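## Task

Lift the green 2x4 brick off the pile and put it down on the bare table away from the pile, without moving the other bricks; then open the fingers and pull the gripper away.

## Robot and tools

Robot: one arm with six joints (waist, shoulder, elbow, wrist pitch, wrist yaw, wrist roll) and a two-finger parallel gripper. The only camera is cam_wrist (672x504), mounted on the hand.

Frames: all poses use the scene frame. Its origin sits on the table surface below the arm's base; +z is up, and looking along +x, +y is to the left. The base may be slightly tilted against the table. In the gripper's own frame the fingers extend along +x and close along y. end_effector_position is the midpoint between the finger pads, 3 to 4 cm short of the fingertips. Quaternions are written w first (qw, qx, qy, qz).

Row format (used by both motion tools): 8 numbers [x, y, z, qw, qx, qy, qz, opening]. x, y, z are an absolute target position in metres, scene frame; the quaternion is an absolute target orientation, scene frame. opening runs from -1 to 1: +1 is fully open (0.088 m), empty fingers touch near -0.80, and values down to -1 add nothing. Going from open to closed needs at least about 0.5 s. To hold an object, keep sending an opening well below grip_measured; the bigger the gap, the harder the squeeze (about 34 N per pad at most; a fast close can squeeze harder and even bounce open). Readings may carry a constant error of about 1 mm.

execute_actions(actions): actions is a list of actions; each action is a list of 1 to 15 rows, one row per control step of 1/30 s. A short action repeats its final row until 15 steps have passed. An empty list moves nothing and just returns state and images. An action is rejected if any target lies over 0.6 m from the gripper's starting position along any gripper axis; if the first action fails that (against the last reported state) or any action is malformed, nothing in the call runs. Repeat the quaternion in every row to hold orientation rather than copying the drifting reported one.

move(target, speed, blocking): target is one row as above (absolute pose plus opening; opening is applied when the move begins). speed is the path's top speed in m/s, 0.002 to 0.5, default 0.25; rotation is capped at twice that in rad/s. The gripper follows a straight path lasting 0.5 to 10 s (longer paths stop early), turning the short way. It does not avoid obstacles, may lag or overshoot speed, especially near full reach. Faster contact hits harder, and aiming further past contact pushes harder. With blocking=false the result arrives after 0.5 s while motion continues; other moves and rows are refused until a result shows it ended, so use wait or stop. The result adds a move: line giving the ending (done, off_target, moving, held, fault), any limits (paced = pose clipped; held = some steps blocked, after which the arm may jump faster) and the distance left to target.

wait(seconds): 0 to 10; lets time pass holding the last command; returns early if a running move ends. stop(): brakes the current move; needs room, more at speed; fingers keep moving. zoom_image(camera, region): camera "cam_wrist", region [x0, y0, x1, y1] in image pixels from the top-left, at most 504 by 504. finished_scene(scene): ends the current scene (give its number) for good and reports success; the goal must already hold and stay so.

Control details: each step, the commanded pose is clipped to within 70 mm and 16 degrees of the measured pose, and damped inverse kinematics favours position over orientation. After an action the arm only reaches the last clipped pose, so distant targets need further actions. Joint friction can leave the hand short or tilted, and tiny moves may not happen; check the pose after each move and correct tilt.

Results: the state line has position, quaternion and velocities (m/s, rad/s). Joint positions and velocities list the six joints in base-to-hand order (rad, rad/s) then the pad gap (m, m/s). Ranges (rad): waist -3.054 to 3.054, shoulder 0.000 to 3.142, elbow 0.000 to 2.356, wrist pitch -1.571 to 1.571, wrist yaw -1.571 to 1.571, wrist roll -3.142 to 3.142. Hand target is the pose now being driven toward. grip_measured is the finger opening on the command scale. "pose unreachable" means the clearance check (which includes any mount under the base) altered or blocked the command. execute_actions results list positions at some steps; HELD marks steps that were held back. Reported hand position can be off, more at long reach.

Faults: if contact torque hits a joint's load limit (N m: waist 18, shoulder 22.3, elbow 22.2, wrist pitch 5.86, wrist yaw 5.84, wrist roll 5.48, including carried weight), the arm halts 10 s and drops the rest of the call. Holding loads warms motors: MOTOR HOT from 50 °C; at 95 °C an OVER-TEMPERATURE FAULT holds the arm, and without cooling within 30 to 60 s power cuts and the arm goes limp.

Camera: cam_wrist, pinhole+radial, fovy_deg=61.747, K=[[421.501, 0, 334.447], [0, 421.501, 250.303], [0, 0, 1]], D=[0.395396, 0.0241339, 0, 0, 0.000131547, 0.488159, 0.044234, 0.000533053]; before the first action T_world_to_cam=[[0.0278686, 0.994596, 0.100012, -0.256893], [0.971362, -0.0505628, 0.232163, -0.162575], [0.235966, 0.0906773, -0.967522, 0.118339], [0, 0, 0, 1]], pos_world=[0.137155, 0.236554, 0.177932]. Its pose follows the joint readings; expect small errors (about 0.5 degrees, 2.5 mm, 0.5 percent focal).

Avoid: dropping or slamming the brick, hard pushes, disturbing other bricks, and anything leaving the table, which fails the task. Loose objects may occasionally be nudged by outside disturbances.

Each tool is called after "Emit:" in YAML: its name, and indented under it one key for each argument.

## Session

Emit:
execute_actions:
  actions: []

Scene clock: 0.00 s.
end_effector_position=(+0.1798, +0.2424, +0.1136) grip_measured=+0.851 end_effector_quat_wxyz=(-0.029, +0.657, +0.028, -0.753) end_effector_velocity=(-0.001, -0.000, +0.001) end_effector_angular_velocity=(+0.006, +0.002, -0.004)
Joint positions: [ 0.328  1.221  0.995 -1.181 -0.826 -2.864  0.081]
Joint velocities: [-0.007 -0.002 -0.002 -0.007 -0.007 -0.007 -0.   ]
Heat: hottest elbow 25 °C (+0.0 °C/min).
Hand target: +0.180, +0.242, +0.114; -0.029, +0.657, +0.028, -0.753

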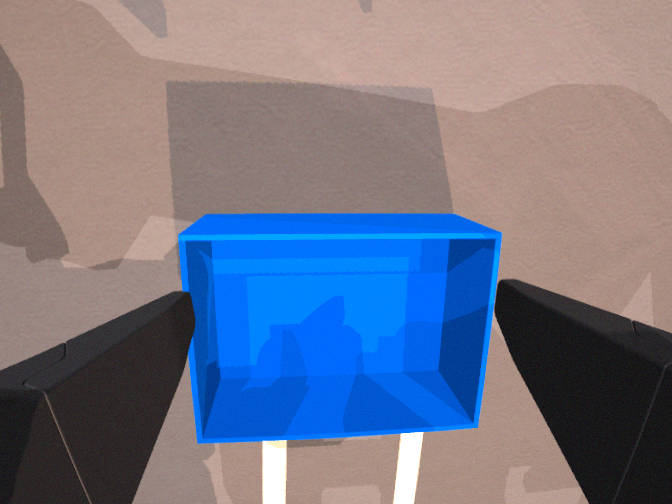

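Emit:
move:
  target: [0.24,0.1,0.3,0,0.707,0,-0.707,1]

Scene clock: 1.70 s.
end_effector_position=(+0.2394, +0.1023, +0.2967) grip_measured=+1.000 end_effector_quat_wxyz=(-0.061, +0.772, -0.277, -0.568) end_effector_velocity=(-0.000, -0.002, +0.001) end_effector_angular_velocity=(+0.011, -0.001, -0.007)
Joint positions: [-0.51   1.414  1.439 -1.575 -0.457 -3.13   0.088]
Joint velocities: [-0.012  0.007  0.002 -0.007 -0.007 -0.007  0.   ]
Heat: hottest elbow 25 °C (+0.0 °C/min).
Hand target: +0.240, +0.102, +0.299; -0.061, +0.773, -0.278, -0.568
Off the commanded pose: 0.004 m, 37 deg; orientation clipped at the last step of the last action.
joint sent to its limit — the command would take joint 4 (wrist pitch) past its lower limit and joint 6 (wrist roll) past its lower limit, so those joints were sent only as far as their limits.
move: off_target; limits=paced
camera_calibration (this result's frames):
cam_wrist: T_world_to_cam=[[0.508743, 0.838789, -0.193942, -0.149432], [0.699725, -0.271618, 0.660764, -0.309539], [0.501564, -0.471865, -0.725105, 0.216219], [0, 0, 0, 1]] pos_world=[0.184167, 0.143292, 0.332332]

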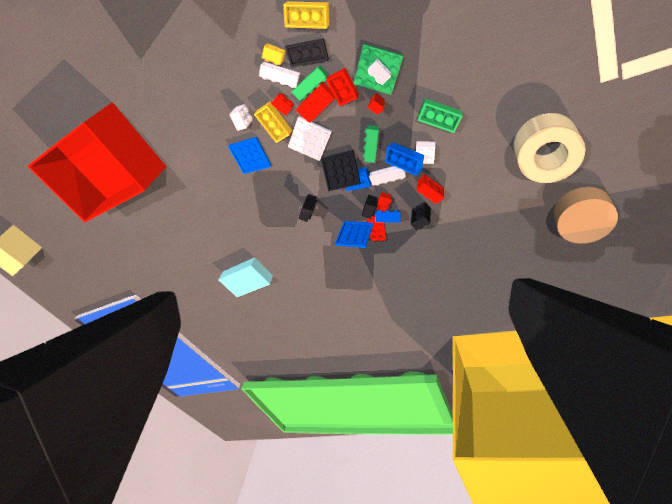

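Emit:
move:
  target: [0.315,0.088,0.13,0.653,-0.271,0.653,0.271,0.3]
  speed: 0.4

Scene clock: 4.83 s.
end_effector_position=(+0.3161, +0.0899, +0.1348) grip_measured=+0.300 end_effector_quat_wxyz=(+0.652, -0.279, +0.651, +0.270) end_effector_velocity=(-0.000, -0.000, -0.000) end_effector_angular_velocity=(+0.007, -0.006, -0.022)
Joint positions: [-0.159  1.796  1.243 -1.144 -0.74  -1.069  0.054]
Joint velocities: [-0.002 -0.002 -0.007  0.007 -0.007  0.022 -0.   ]
Heat: hottest elbow 25 °C (+0.0 °C/min).
Hand target: +0.314, +0.088, +0.131; +0.651, -0.272, +0.656, +0.269
Off the commanded pose: 0.005 m, 1 deg.
move: done
camera_calibration (this result's frames):
cam_wrist: T_world_to_cam=[[0.702101, -0.711226, 0.0347919, -0.162096], [-0.670704, -0.644106, 0.367808, 0.246561], [-0.239185, -0.281574, -0.929251, 0.298987], [0, 0, 0, 1]] pos_world=[0.350691, 0.127712, 0.192786]

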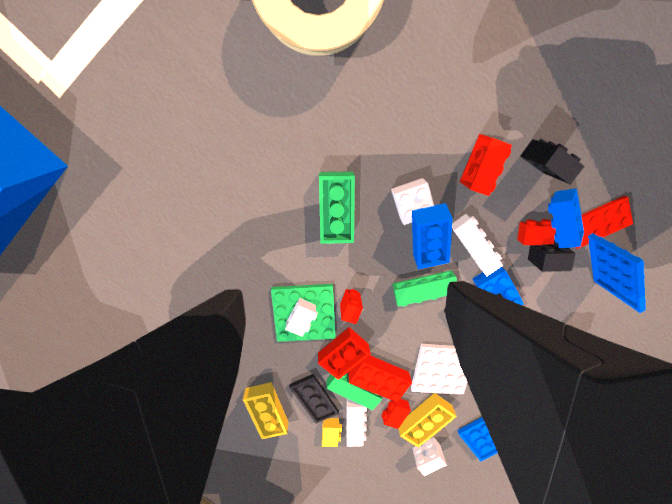

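Emit:
move:
  target: [0.317,0.086,0.055,0.653,-0.271,0.653,0.271,-0.2]
  speed: 0.12

Scene clock: 6.13 s.
end_effector_position=(+0.3196, +0.0883, +0.0598) grip_measured=-0.200 end_effector_quat_wxyz=(+0.655, -0.279, +0.648, +0.272) end_effector_velocity=(-0.003, +0.002, -0.003) end_effector_angular_velocity=(+0.008, +0.006, +0.011)
Joint positions: [ 0.002  1.845  1.064 -0.758 -0.755 -0.846  0.029]
Joint velocities: [ 0.007 -0.002 -0.012  0.007 -0.007 -0.007 -0.   ]
Heat: hottest elbow 25 °C (+0.0 °C/min).
Hand target: +0.317, +0.086, +0.055; +0.653, -0.272, +0.654, +0.270
Off the commanded pose: 0.006 m, 1 deg.
move: done
camera_calibration (this result's frames):
cam_wrist: T_world_to_cam=[[0.703668, -0.709662, 0.0350991, -0.163713], [-0.671491, -0.648046, 0.359356, 0.276565], [-0.232275, -0.276436, -0.93254, 0.227261], [0, 0, 0, 1]] pos_world=[0.353698, 0.12587, 0.118291]

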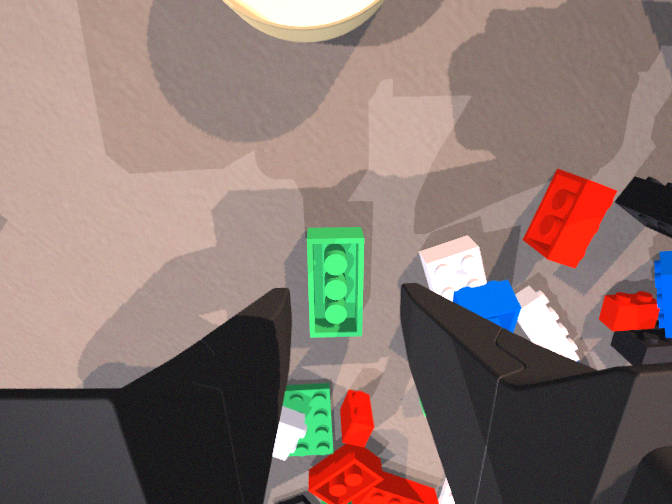

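Emit:
move:
  target: [0.315,0.088,0.037,0.653,-0.271,0.653,0.271,-0.25]
  speed: 0.04

Scene clock: 7.10 s.
end_effector_position=(+0.3180, +0.0908, +0.0416) grip_measured=-0.250 end_effector_quat_wxyz=(+0.655, -0.278, +0.647, +0.273) end_effector_velocity=(+0.003, +0.001, +0.001) end_effector_angular_velocity=(+0.007, -0.010, +0.014)
Joint positions: [ 0.048  1.856  1.023 -0.662 -0.755 -0.783  0.027]
Joint velocities: [-0.002 -0.002  0.002  0.007 -0.007 -0.007 -0.   ]
Heat: hottest elbow 26 °C (+8.5 °C/min).
Hand target: +0.315, +0.088, +0.037; +0.653, -0.271, +0.653, +0.271
Off the commanded pose: 0.006 m, 1 deg.
move: done
camera_calibration (this result's frames):
cam_wrist: T_world_to_cam=[[0.703577, -0.709813, 0.0338453, -0.160136], [-0.671785, -0.648843, 0.357363, 0.283917], [-0.231701, -0.274169, -0.933352, 0.210219], [0, 0, 0, 1]] pos_world=[0.352107, 0.128186, 0.100167]

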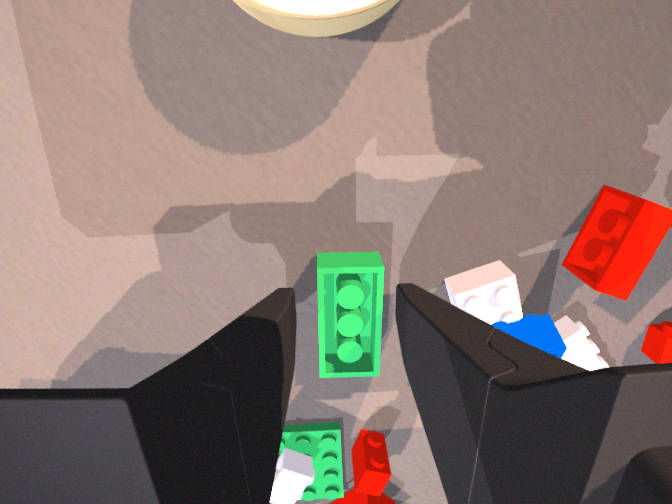

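Emit:
execute_actions:
  actions:
    - [[0.3155,0.0875,0.033,0.653,-0.271,0.653,0.271,-0.35]]
    - [[0.3155,0.0875,0.033,0.653,-0.271,0.653,0.271,-0.65]]

Emit:
move:
  target: [0.315,0.088,0.065,0.653,-0.271,0.653,0.271,-0.65]
  speed: 0.08

Scene clock: 8.20 s.
end_effector_position=(+0.3184, +0.0908, +0.0374) grip_measured=-0.485 end_effector_quat_wxyz=(+0.656, -0.277, +0.647, +0.274) end_effector_velocity=(+0.001, +0.001, +0.001) end_effector_angular_velocity=(+0.007, -0.007, -0.004)
Joint positions: [ 0.056  1.864  1.017 -0.641 -0.758 -0.771  0.015]
Joint velocities: [-0.002 -0.002 -0.002  0.007 -0.007  0.007 -0.   ]
Heat: hottest elbow 26 °C (+7.3 °C/min).
Hand target: +0.315, +0.088, +0.033; +0.653, -0.271, +0.653, +0.271
Off the commanded pose: 0.006 m, 1 deg.
Step readings (end_effector_position; steps 1 to 15: 1st action; 16 to 30: 2nd action):
0: (+0.3182, +0.0908, +0.0416)
1: (+0.3184, +0.0907, +0.0411)
2: (+0.3188, +0.0907, +0.0405)
4: (+0.3188, +0.0908, +0.0391)
8: (+0.3183, +0.0904, +0.0375)
15: (+0.3184, +0.0904, +0.0374)
16: (+0.3182, +0.0906, +0.0374)
17: (+0.3182, +0.0908, +0.0374)
19: (+0.3184, +0.0908, +0.0374)
23: (+0.3184, +0.0908, +0.0374)
30: end_effector_position above
camera_calibration (this result's frames):
cam_wrist: T_world_to_cam=[[0.702786, -0.710717, 0.0312087, -0.159839], [-0.672503, -0.649411, 0.354972, 0.286036], [-0.232018, -0.270457, -0.934356, 0.206177], [0, 0, 0, 1]] pos_world=[0.35253, 0.127917, 0.0960964]

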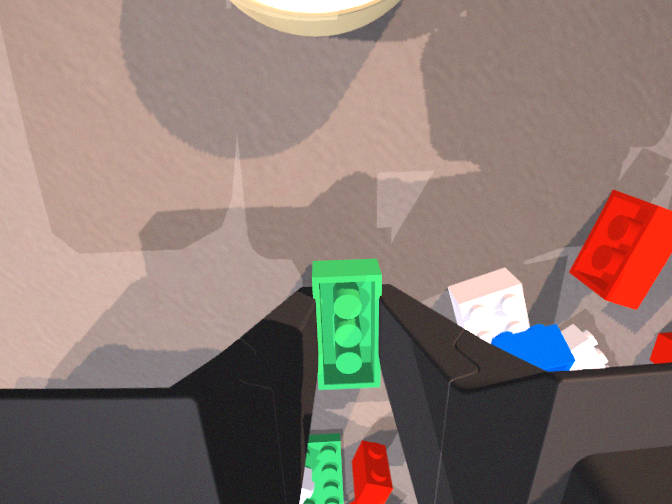

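Scene clock: 9.03 s.
end_effector_position=(+0.3118, +0.0851, +0.0600) grip_measured=-0.485 end_effector_quat_wxyz=(+0.650, -0.265, +0.660, +0.269) end_effector_velocity=(-0.002, +0.001, +0.002) end_effector_angular_velocity=(+0.008, +0.007, +0.005)
Joint positions: [-0.008  1.85   1.058 -0.795 -0.758 -0.859  0.015]
Joint velocities: [-0.007 -0.002  0.002 -0.022 -0.007 -0.022 -0.   ]
Heat: hottest elbow 26 °C (+6.6 °C/min).
Hand target: +0.315, +0.088, +0.065; +0.653, -0.271, +0.653, +0.271
Off the commanded pose: 0.007 m, 1 deg.
move: done
camera_calibration (this result's frames):
cam_wrist: T_world_to_cam=[[0.684854, -0.728565, 0.0129463, -0.151758], [-0.678893, -0.631506, 0.374574, 0.269171], [-0.264726, -0.265317, -0.927107, 0.233599], [0, 0, 0, 1]] pos_world=[0.34851, 0.121396, 0.117712]

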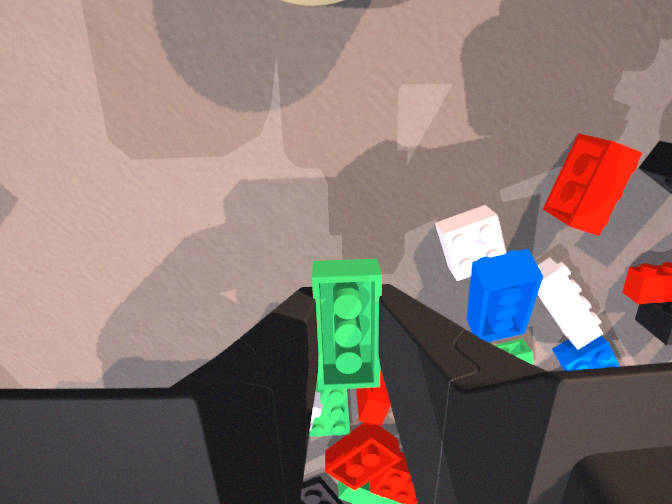

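Emit:
move:
  target: [0.29,0.15,0.065,0.653,-0.271,0.653,0.271,-0.65]
  speed: 0.12

Emit:
move:
  target: [0.29,0.15,0.035,0.653,-0.271,0.653,0.271,-0.65]
  speed: 0.04

Scene clock: 10.17 s.
end_effector_position=(+0.2926, +0.1478, +0.0639) grip_measured=-0.485 end_effector_quat_wxyz=(+0.652, -0.270, +0.654, +0.271) end_effector_velocity=(-0.004, +0.000, -0.001) end_effector_angular_velocity=(-0.008, +0.009, -0.022)
Joint positions: [ 0.139  1.654  1.017 -0.796 -0.749 -0.659  0.015]
Joint velocities: [ 0.007 -0.007 -0.007 -0.007  0.007  0.022  0.   ]
Heat: hottest elbow 26 °C (+5.9 °C/min).
Hand target: +0.290, +0.149, +0.065; +0.653, -0.272, +0.653, +0.270
Off the commanded pose: 0.004 m, 0 deg.
move: done
camera_calibration (this result's frames):
cam_wrist: T_world_to_cam=[[0.693438, -0.720217, 0.0207657, -0.0972469], [-0.675468, -0.639782, 0.366637, 0.295001], [-0.250773, -0.268267, -0.930132, 0.245325], [0, 0, 0, 1]] pos_world=[0.328219, 0.18451, 0.122046]

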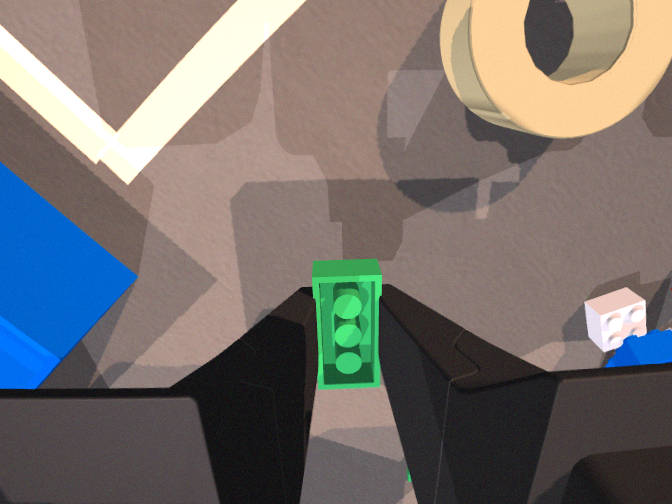

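Scene clock: 11.23 s.
end_effector_position=(+0.2922, +0.1535, +0.0394) grip_measured=-0.485 end_effector_quat_wxyz=(+0.656, -0.276, +0.647, +0.275) end_effector_velocity=(+0.000, +0.002, -0.000) end_effector_angular_velocity=(+0.009, -0.002, -0.001)
Joint positions: [ 0.212  1.662  0.958 -0.642 -0.736 -0.562  0.015]
Joint velocities: [ 0.002 -0.002 -0.002  0.007 -0.007  0.007 -0.   ]
Heat: hottest elbow 26 °C (+5.3 °C/min).
Hand target: +0.290, +0.150, +0.035; +0.653, -0.271, +0.653, +0.271
Off the commanded pose: 0.006 m, 1 deg.
move: done
camera_calibration (this result's frames):
cam_wrist: T_world_to_cam=[[0.703305, -0.710309, 0.0287102, -0.0970257], [-0.671691, -0.650757, 0.354043, 0.308462], [-0.232796, -0.268284, -0.934788, 0.21885], [0, 0, 0, 1]] pos_world=[0.326377, 0.19053, 0.0981558]

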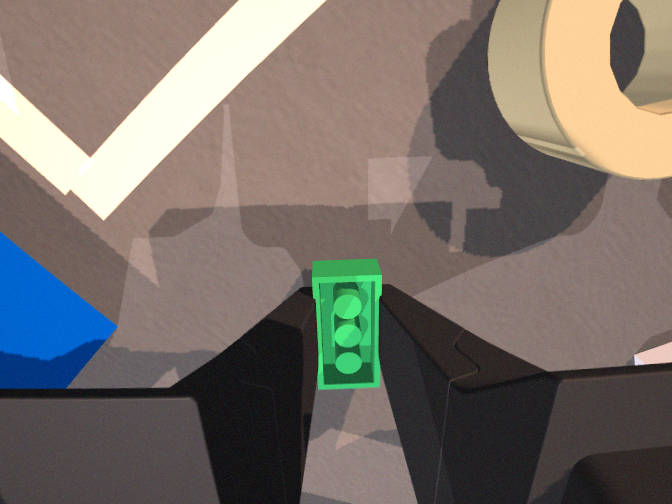

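Emit:
execute_actions:
  actions:
    - [[0.29,0.15,0.0335,0.653,-0.271,0.653,0.271,-0.65]]
    - [[0.29,0.15,0.0335,0.653,-0.271,0.653,0.271,-0.2]]

Emit:
move:
  target: [0.29,0.15,0.16,0.653,-0.271,0.653,0.271,-0.2]
  speed: 0.15

Scene clock: 12.33 s.
end_effector_position=(+0.2923, +0.1538, +0.0376) grip_measured=-0.206 end_effector_quat_wxyz=(+0.656, -0.276, +0.647, +0.275) end_effector_velocity=(-0.001, -0.002, +0.001) end_effector_angular_velocity=(-0.009, +0.002, +0.015)
Joint positions: [ 0.216  1.664  0.955 -0.632 -0.736 -0.555  0.029]
Joint velocities: [-0.002 -0.002 -0.002 -0.007  0.007 -0.022  0.002]
Heat: hottest elbow 26 °C (+4.9 °C/min).
Hand target: +0.290, +0.150, +0.034; +0.653, -0.271, +0.653, +0.271
Off the commanded pose: 0.006 m, 1 deg.
Step readings (end_effector_position; steps 1 to 15: 1st action; 16 to 30: 2nd action):
0: (+0.2923, +0.1536, +0.0392)
1: (+0.2923, +0.1535, +0.0390)
2: (+0.2925, +0.1537, +0.0388)
4: (+0.2924, +0.1538, +0.0383)
8: (+0.2923, +0.1537, +0.0377)
15: (+0.2924, +0.1539, +0.0376)
16: (+0.2924, +0.1539, +0.0376)
17: (+0.2924, +0.1539, +0.0376)
19: (+0.2924, +0.1539, +0.0376)
23: (+0.2924, +0.1539, +0.0376)
30: end_effector_position above
camera_calibration (this result's frames):
cam_wrist: T_world_to_cam=[[0.703131, -0.710489, 0.0284982, -0.0967691], [-0.672015, -0.650889, 0.353186, 0.309494], [-0.232386, -0.267487, -0.935119, 0.217055], [0, 0, 0, 1]] pos_world=[0.326466, 0.190752, 0.0964206]

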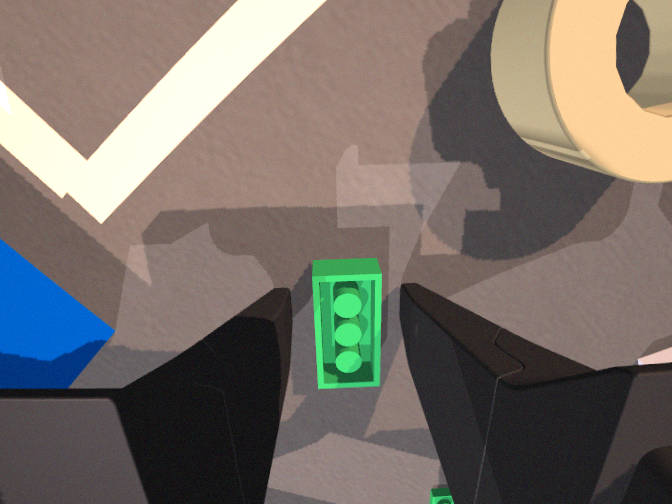

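Scene clock: 13.70 s.
end_effector_position=(+0.2886, +0.1512, +0.1584) grip_measured=-0.200 end_effector_quat_wxyz=(+0.653, -0.269, +0.653, +0.272) end_effector_velocity=(-0.005, +0.003, +0.002) end_effector_angular_velocity=(+0.011, +0.016, +0.002)
Joint positions: [-0.086  1.613  1.263 -1.294 -0.76  -0.966  0.029]
Joint velocities: [-0.002 -0.002  0.007 -0.037 -0.007 -0.022  0.   ]
Heat: hottest elbow 26 °C (+4.4 °C/min).
Hand target: +0.290, +0.151, +0.160; +0.654, -0.270, +0.652, +0.272
Off the commanded pose: 0.002 m, 0 deg.
move: done
camera_calibration (this result's frames):
cam_wrist: T_world_to_cam=[[0.693051, -0.72063, 0.0192966, -0.0935026], [-0.676481, -0.640875, 0.362839, 0.260858], [-0.249106, -0.26452, -0.931652, 0.332264], [0, 0, 0, 1]] pos_world=[0.324037, 0.187687, 0.216709]

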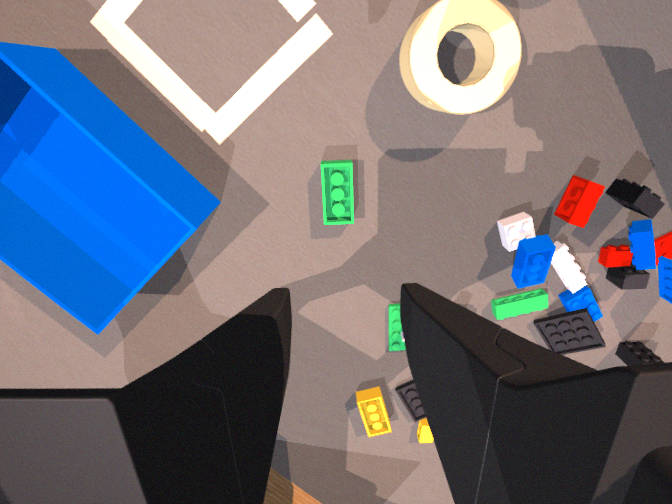

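Emit:
finished_scene:
  scene: 1

The scene is finished: the task was done.


## Next scene

Lift the yellow 2x4 brick and put it down within the square marked with tape, without moving the other bricks; then open the fingers and pull the gripper away.

Emit:
execute_actions:
  actions: []

Scene clock: 0.00 s.
end_effector_position=(+0.3983, +0.1764, +0.2208) grip_measured=+0.851 end_effector_quat_wxyz=(+0.708, +0.228, +0.630, -0.223) end_effector_velocity=(+0.002, +0.003, +0.002) end_effector_angular_velocity=(+0.019, -0.012, +0.016)
Joint positions: [-0.109  1.96   1.97  -1.521 -0.743  0.543  0.081]
Joint velocities: [-0.002 -0.002  0.002  0.007 -0.022 -0.007 -0.   ]
Heat: hottest elbow 25 °C (+0.0 °C/min).
Hand target: +0.398, +0.176, +0.221; +0.708, +0.228, +0.630, -0.223
camera_calibration (this result's frames):
cam_wrist: T_world_to_cam=[[-0.620376, -0.784029, -0.0208102, 0.390601], [-0.759133, 0.593585, 0.267158, 0.164892], [-0.197107, 0.181536, -0.963428, 0.332029], [0, 0, 0, 1]] pos_world=[0.432939, 0.148089, 0.283962]

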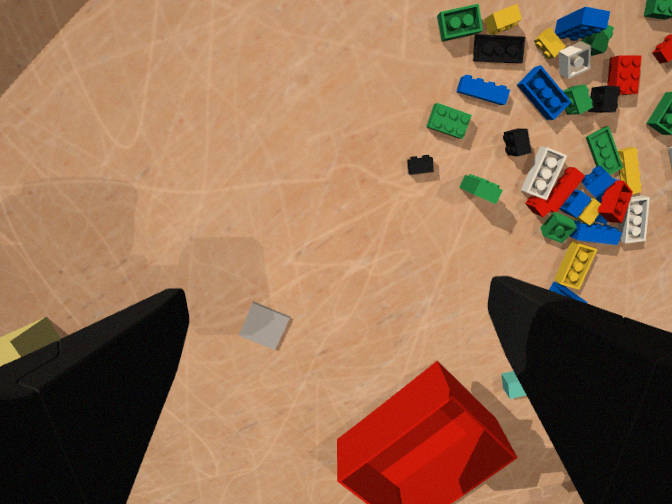

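Emit:
move:
  target: [0.264,0.072,0.17,0.636,0.31,0.636,-0.31,1]

Scene clock: 1.47 s.
end_effector_position=(+0.2658, +0.0734, +0.1698) grip_measured=+1.000 end_effector_quat_wxyz=(+0.633, +0.312, +0.637, -0.310) end_effector_velocity=(-0.006, -0.001, -0.002) end_effector_angular_velocity=(+0.016, +0.009, -0.016)
Joint positions: [-0.332  1.695  1.153 -1.326 -0.715  0.4    0.088]
Joint velocities: [-0.007 -0.002 -0.022 -0.007 -0.007 -0.007  0.   ]
Heat: hottest elbow 25 °C (+0.0 °C/min).
Hand target: +0.264, +0.073, +0.170; +0.635, +0.310, +0.636, -0.309
Off the commanded pose: 0.002 m, 0 deg.
move: done
camera_calibration (this result's frames):
cam_wrist: T_world_to_cam=[[-0.80098, -0.598269, 0.0224986, 0.253532], [-0.549114, 0.749104, 0.370563, 0.0542973], [-0.23855, 0.284459, -0.928535, 0.273], [0, 0, 0, 1]] pos_world=[0.298014, 0.0333488, 0.227666]

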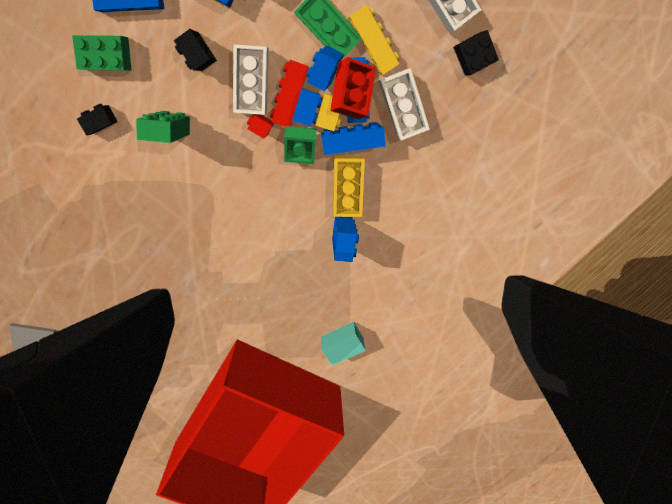

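Emit:
move:
  target: [0.257,0.066,0.052,0.636,0.31,0.636,-0.31,-0.25]
  speed: 0.15

Scene clock: 3.03 s.
end_effector_position=(+0.2594, +0.0672, +0.0559) grip_measured=-0.250 end_effector_quat_wxyz=(+0.642, +0.306, +0.633, -0.306) end_effector_velocity=(+0.000, +0.002, -0.002) end_effector_angular_velocity=(+0.021, -0.010, +0.003)
Joint positions: [-0.057  1.711  0.796 -0.684 -0.754  0.767  0.027]
Joint velocities: [ 0.002 -0.002 -0.012  0.022 -0.022  0.007 -0.   ]
Heat: hottest shoulder 25 °C (+0.0 °C/min).
Hand target: +0.256, +0.065, +0.052; +0.636, +0.309, +0.635, -0.311
Off the commanded pose: 0.005 m, 1 deg.
move: done
camera_calibration (this result's frames):
cam_wrist: T_world_to_cam=[[-0.79244, -0.609677, 0.0182525, 0.246098], [-0.565112, 0.745119, 0.354182, 0.10289], [-0.229537, 0.270353, -0.934998, 0.16651], [0, 0, 0, 1]] pos_world=[0.291382, 0.0283585, 0.114753]

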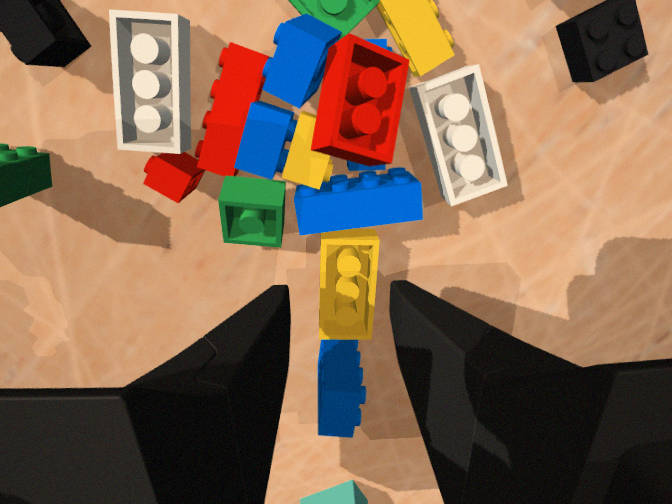

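Shift right about 2 mm.

Emit:
move:
  target: [0.2548,0.0638,0.034,0.636,0.31,0.636,-0.31,-0.28]
  speed: 0.04

Scene clock: 4.03 s.
end_effector_position=(+0.2581, +0.0656, +0.0377) grip_measured=-0.280 end_effector_quat_wxyz=(+0.642, +0.307, +0.633, -0.305) end_effector_velocity=(+0.003, +0.002, -0.001) end_effector_angular_velocity=(+0.006, -0.011, +0.028)
Joint positions: [-0.013  1.738  0.753 -0.569 -0.756  0.828  0.025]
Joint velocities: [ 0.007 -0.002 -0.002  0.022 -0.007 -0.007 -0.   ]
Heat: hottest shoulder 25 °C (+0.0 °C/min).
Hand target: +0.255, +0.064, +0.034; +0.636, +0.310, +0.635, -0.310
Off the commanded pose: 0.005 m, 1 deg.
move: done
camera_calibration (this result's frames):
cam_wrist: T_world_to_cam=[[-0.792171, -0.610099, 0.0156381, 0.244493], [-0.566023, 0.744041, 0.354995, 0.110158], [-0.228217, 0.272365, -0.934737, 0.149105], [0, 0, 0, 1]] pos_world=[0.290061, 0.0265921, 0.0964454]

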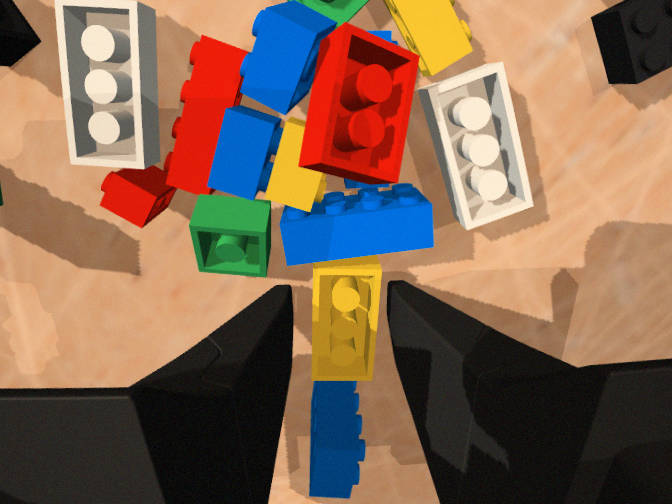

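Emit:
execute_actions:
  actions:
    - [[0.254,0.063,0.034,0.636,0.31,0.636,-0.31,-0.45],[0.254,0.063,0.034,0.636,0.31,0.636,-0.31,-0.45],[0.254,0.063,0.034,0.636,0.31,0.636,-0.31,-0.45],[0.254,0.063,0.034,0.636,0.31,0.636,-0.31,-0.65]]

Emit:
move:
  target: [0.258,0.066,0.07,0.636,0.31,0.636,-0.31,-0.65]
  speed: 0.06

Emit:
move:
  target: [0.27,0.08,0.24,0.5,-0.5,0.5,0.5,-0.65]
  speed: 0.4

Scene clock: 4.70 s.
end_effector_position=(+0.2572, +0.0653, +0.0369) grip_measured=-0.486 end_effector_quat_wxyz=(+0.641, +0.307, +0.633, -0.306) end_effector_velocity=(-0.002, +0.002, -0.000) end_effector_angular_velocity=(+0.008, +0.006, +0.004)
Joint positions: [-0.013  1.739  0.749 -0.566 -0.757  0.828  0.015]
Joint velocities: [ 0.002 -0.002 -0.002 -0.007 -0.007 -0.007 -0.001]
Heat: hottest shoulder 25 °C (+0.0 °C/min).
Hand target: +0.254, +0.063, +0.034; +0.636, +0.310, +0.636, -0.310
Off the commanded pose: 0.005 m, 1 deg.
Step readings (end_effector_position):
0: (+0.2581, +0.0656, +0.0374)
1: (+0.2582, +0.0656, +0.0374)
2: (+0.2579, +0.0655, +0.0373)
4: (+0.2575, +0.0654, +0.0371)
8: (+0.2572, +0.0653, +0.0369)
15: end_effector_position above
camera_calibration (this result's frames):
cam_wrist: T_world_to_cam=[[-0.792753, -0.609329, 0.0161321, 0.243705], [-0.564826, 0.744288, 0.35638, 0.109764], [-0.22916, 0.273409, -0.934202, 0.14841], [0, 0, 0, 1]] pos_world=[0.289204, 0.026224, 0.0955961]

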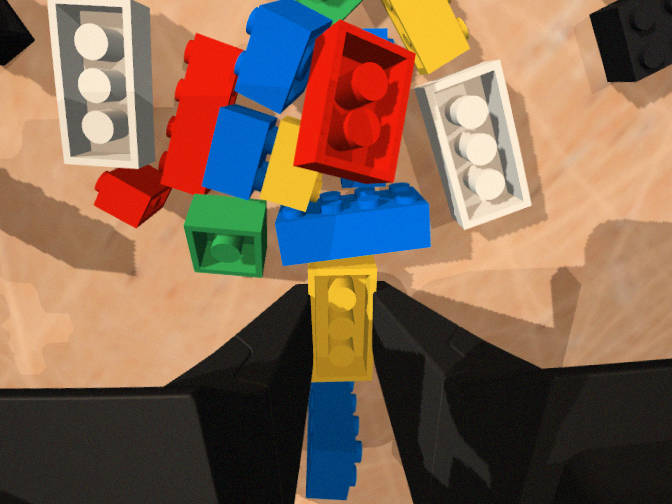

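Scene clock: 5.63 s.
end_effector_position=(+0.2548, +0.0644, +0.0660) grip_measured=-0.488 end_effector_quat_wxyz=(+0.629, +0.313, +0.638, -0.314) end_effector_velocity=(-0.000, +0.001, +0.004) end_effector_angular_velocity=(+0.009, -0.001, +0.005)
Joint positions: [-0.097  1.716  0.822 -0.775 -0.757  0.712  0.015]
Joint velocities: [-0.012 -0.002  0.007 -0.022 -0.007 -0.022 -0.   ]
Heat: hottest elbow 26 °C (+10.7 °C/min).
Hand target: +0.258, +0.066, +0.070; +0.636, +0.310, +0.636, -0.309
Off the commanded pose: 0.005 m, 1 deg.
move: done
camera_calibration (this result's frames):
cam_wrist: T_world_to_cam=[[-0.806061, -0.591041, 0.0305989, 0.242042], [-0.539071, 0.754559, 0.374222, 0.0902699], [-0.244269, 0.285151, -0.926834, 0.177849], [0, 0, 0, 1]] pos_world=[0.287206, 0.024229, 0.123649]

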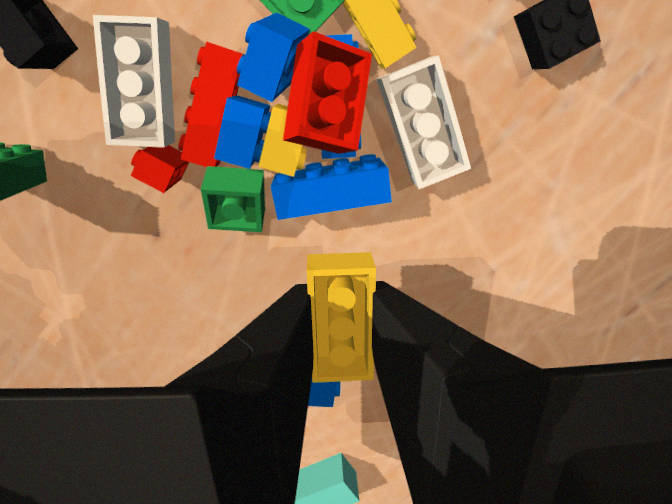

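Scene clock: 9.33 s.
end_effector_position=(+0.2704, +0.0787, +0.2351) grip_measured=-0.488 end_effector_quat_wxyz=(+0.509, -0.513, +0.497, +0.481) end_effector_velocity=(-0.003, +0.002, +0.002) end_effector_angular_velocity=(+0.012, +0.002, +0.021)
Joint positions: [-0.464  1.707  1.38  -1.575 -0.679 -2.188  0.015]
Joint velocities: [-0.007 -0.002  0.002 -0.022 -0.007 -0.037 -0.   ]
Heat: hottest elbow 26 °C (+6.4 °C/min).
Hand target: +0.271, +0.080, +0.239; +0.506, -0.521, +0.493, +0.479
Off the commanded pose: 0.005 m, 3 deg.
joint sent to its limit — the command would take joint 4 (wrist pitch) past its lower limit, so that joint was sent only as far as its limit.
move: off_target
camera_calibration (this result's frames):
cam_wrist: T_world_to_cam=[[0.997213, -0.0299861, 0.0683225, -0.282724], [-0.0538754, -0.922878, 0.381306, 0.023769], [0.0516194, -0.383924, -0.921921, 0.305879], [0, 0, 0, 1]] pos_world=[0.267427, 0.130892, 0.292249]

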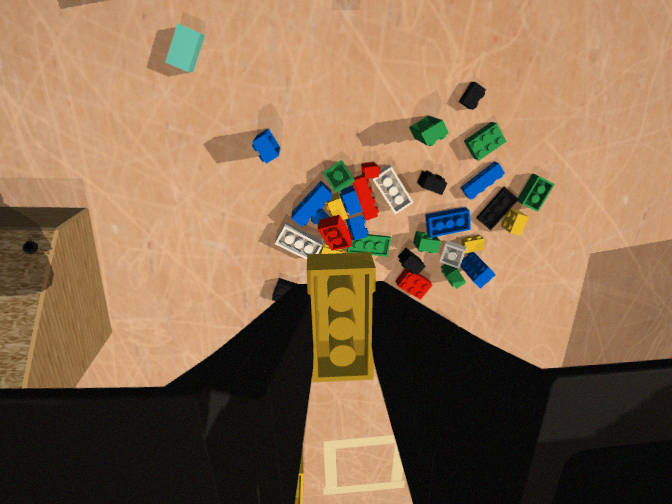

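Emit:
move:
  target: [0.307,-0.222,0.13,0.653,-0.271,0.653,0.271,-0.65]

Scene clock: 11.57 s.
end_effector_position=(+0.3084, -0.2173, +0.1335) grip_measured=-0.488 end_effector_quat_wxyz=(+0.653, -0.278, +0.649, +0.272) end_effector_velocity=(+0.000, -0.001, -0.001) end_effector_angular_velocity=(+0.021, -0.016, -0.019)
Joint positions: [-0.705  2.688  1.772 -1.189 -0.562 -1.723  0.015]
Joint velocities: [-0.007  0.012  0.007 -0.007 -0.022  0.007 -0.   ]
Heat: hottest elbow 26 °C (+5.2 °C/min).
Hand target: +0.307, -0.221, +0.130; +0.654, -0.271, +0.652, +0.272
Off the commanded pose: 0.006 m, 1 deg.
move: done
camera_calibration (this result's frames):
cam_wrist: T_world_to_cam=[[0.702685, -0.710771, 0.0322234, -0.374906], [-0.671016, -0.646962, 0.362185, 0.044219], [-0.236583, -0.276124, -0.931549, 0.210176], [0, 0, 0, 1]] pos_world=[0.342837, -0.17983, 0.191855]

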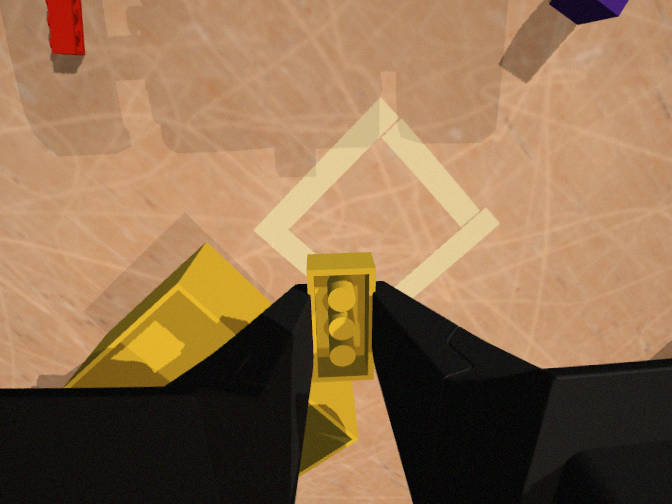

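Emit:
move:
  target: [0.32,-0.244,0.11,0.707,0,0.707,0,-0.65]
  speed: 0.4

Emit:
move:
  target: [0.32,-0.244,0.045,0.707,0,0.707,0,-0.65]
  speed: 0.08

Scene clock: 13.30 s.
end_effector_position=(+0.3204, -0.2414, +0.1146) grip_measured=-0.488 end_effector_quat_wxyz=(+0.708, -0.006, +0.706, +0.000) end_effector_velocity=(+0.000, +0.003, +0.003) end_effector_angular_velocity=(+0.013, -0.001, -0.016)
Joint positions: [-0.689  2.81   1.898 -1.186 -0.565 -0.918  0.015]
Joint velocities: [-0.002 -0.002  0.007 -0.022 -0.007  0.007 -0.   ]
Heat: hottest elbow 27 °C (+9.0 °C/min).
Hand target: +0.320, -0.244, +0.110; +0.707, -0.000, +0.707, -0.000
Off the commanded pose: 0.005 m, 1 deg.
move: done
camera_calibration (this result's frames):
cam_wrist: T_world_to_cam=[[-0.0108697, -0.999495, 0.029871, -0.240598], [-0.932323, 0.0209287, 0.361022, 0.288597], [-0.361464, -0.0239252, -0.932079, 0.289671], [0, 0, 0, 1]] pos_world=[0.371156, -0.239586, 0.172994]

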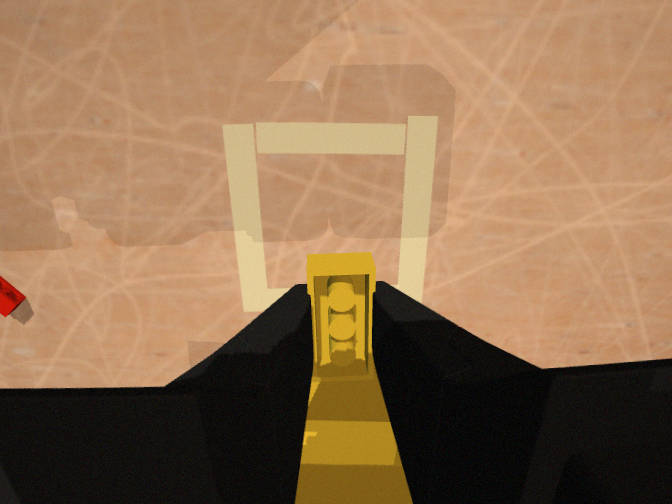

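Scene clock: 14.57 s.
end_effector_position=(+0.3253, -0.2431, +0.0532) grip_measured=-0.488 end_effector_quat_wxyz=(+0.711, -0.010, +0.704, -0.000) end_effector_velocity=(-0.000, +0.000, +0.000) end_effector_angular_velocity=(+0.004, -0.009, -0.022)
Joint positions: [-0.604  2.857  1.776 -0.955 -0.606 -0.826  0.015]
Joint velocities: [-0.002 -0.002 -0.007  0.007 -0.007  0.022  0.   ]
Heat: hottest elbow 27 °C (+8.2 °C/min).
Hand target: +0.320, -0.244, +0.045; +0.707, +0.000, +0.707, -0.001
Off the commanded pose: 0.010 m, 1 deg.
move: off_target
camera_calibration (this result's frames):
cam_wrist: T_world_to_cam=[[-0.00574866, -0.999279, 0.0375412, -0.242509], [-0.934744, 0.0187077, 0.354829, 0.315941], [-0.355275, -0.0330516, -0.934177, 0.230035], [0, 0, 0, 1]] pos_world=[0.375656, -0.240641, 0.111892]

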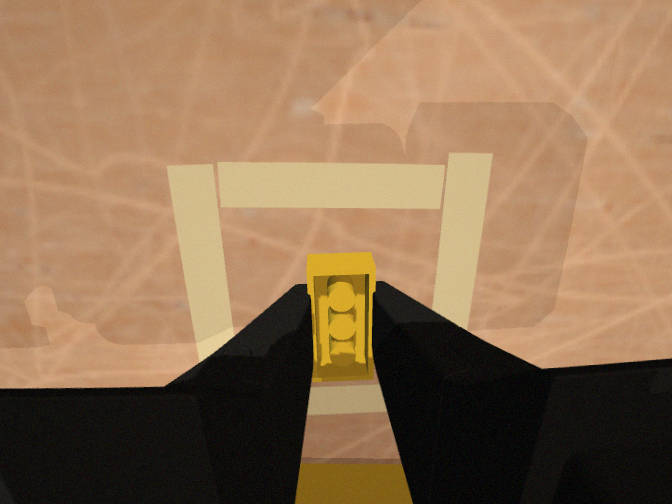

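Emit:
move:
  target: [0.316,-0.242,0.03,0.707,0,0.707,0,-0.65]
  speed: 0.03

Scene clock: 15.73 s.
end_effector_position=(+0.3227, -0.2422, +0.0412) grip_measured=-0.488 end_effector_quat_wxyz=(+0.713, -0.011, +0.702, -0.001) end_effector_velocity=(+0.001, +0.001, +0.002) end_effector_angular_velocity=(+0.001, -0.011, -0.005)
Joint positions: [-0.59   2.857  1.73  -0.894 -0.614 -0.806  0.015]
Joint velocities: [-0.002 -0.007 -0.007  0.007 -0.007  0.007 -0.   ]
Heat: hottest elbow 27 °C (+7.6 °C/min).
Hand target: +0.316, -0.242, +0.030; +0.707, -0.000, +0.707, -0.000
Off the commanded pose: 0.013 m, 2 deg.
move: off_target
camera_calibration (this result's frames):
cam_wrist: T_world_to_cam=[[-0.00651664, -0.999186, 0.0397994, -0.240931], [-0.936661, 0.0200366, 0.349664, 0.318934], [-0.350177, -0.0349999, -0.936029, 0.215959], [0, 0, 0, 1]] pos_world=[0.372787, -0.239567, 0.100214]

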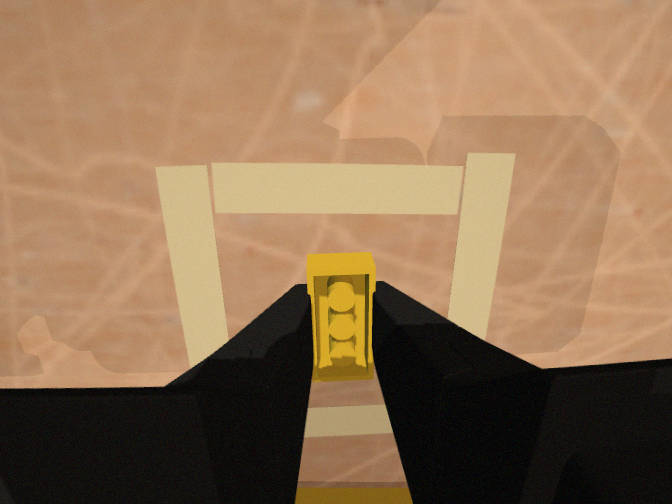

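Emit:
execute_actions:
  actions:
    - [[0.316,-0.242,0.03,0.707,0,0.707,0,-0.2]]

Emit:
move:
  target: [0.325,-0.24,0.16,0.707,0,0.707,0,-0.2]
  speed: 0.15

Scene clock: 16.33 s.
end_effector_position=(+0.3236, -0.2445, +0.0418) grip_measured=-0.208 end_effector_quat_wxyz=(+0.715, -0.015, +0.699, -0.003) end_effector_velocity=(-0.001, +0.002, +0.001) end_effector_angular_velocity=(+0.009, -0.003, +0.002)
Joint positions: [-0.592  2.857  1.73  -0.882 -0.613 -0.806  0.029]
Joint velocities: [-0.002 -0.002 -0.002 -0.007 -0.007 -0.007  0.002]
Heat: hottest elbow 27 °C (+7.3 °C/min).
Hand target: +0.316, -0.242, +0.030; +0.707, -0.000, +0.707, -0.000
Off the commanded pose: 0.014 m, 2 deg.
Step readings (end_effector_position):
0: (+0.3228, -0.2422, +0.0411)
1: (+0.3227, -0.2423, +0.0412)
2: (+0.3229, -0.2429, +0.0413)
4: (+0.3231, -0.2445, +0.0418)
8: (+0.3236, -0.2446, +0.0418)
15: end_effector_position above
camera_calibration (this result's frames):
cam_wrist: T_world_to_cam=[[-0.00298408, -0.998855, 0.0477383, -0.244697], [-0.939231, 0.0191869, 0.342748, 0.320559], [-0.343272, -0.0438145, -0.938214, 0.212485], [0, 0, 0, 1]] pos_world=[0.373288, -0.241257, 0.101167]

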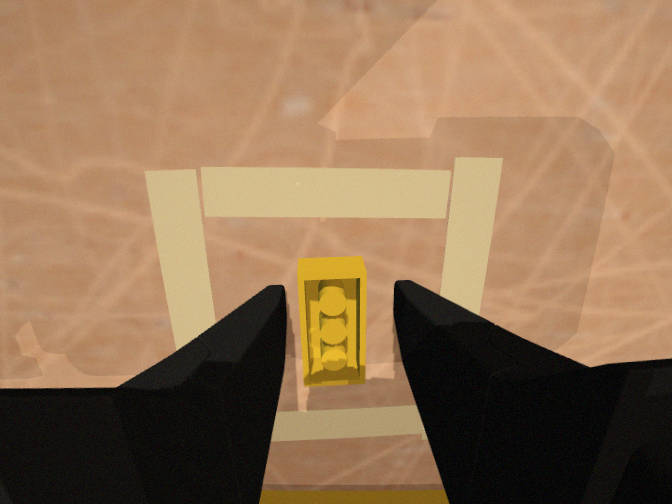

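Scene clock: 17.70 s.
end_effector_position=(+0.3246, -0.2391, +0.1575) grip_measured=-0.200 end_effector_quat_wxyz=(+0.707, +0.003, +0.707, +0.001) end_effector_velocity=(-0.000, +0.003, +0.003) end_effector_angular_velocity=(+0.013, -0.002, -0.001)
Joint positions: [-0.732  2.828  2.081 -1.39  -0.547 -0.957  0.029]
Joint velocities: [-0.002 -0.002  0.007 -0.022 -0.007 -0.007 -0.   ]
Heat: hottest shoulder 27 °C (+6.8 °C/min).
Hand target: +0.326, -0.240, +0.160; +0.707, -0.000, +0.707, +0.001
Off the commanded pose: 0.003 m, 0 deg.
move: done
camera_calibration (this result's frames):
cam_wrist: T_world_to_cam=[[-0.0230652, -0.999593, 0.0168134, -0.233551], [-0.930354, 0.0276174, 0.365621, 0.277181], [-0.365937, -0.00720928, -0.930612, 0.336505], [0, 0, 0, 1]] pos_world=[0.375629, -0.238685, 0.215739]

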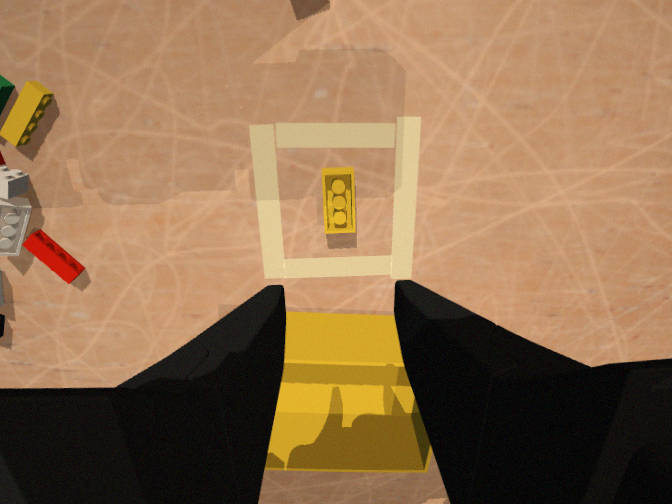

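Emit:
finished_scene:
  scene: 2

The scene is finished: the task was done.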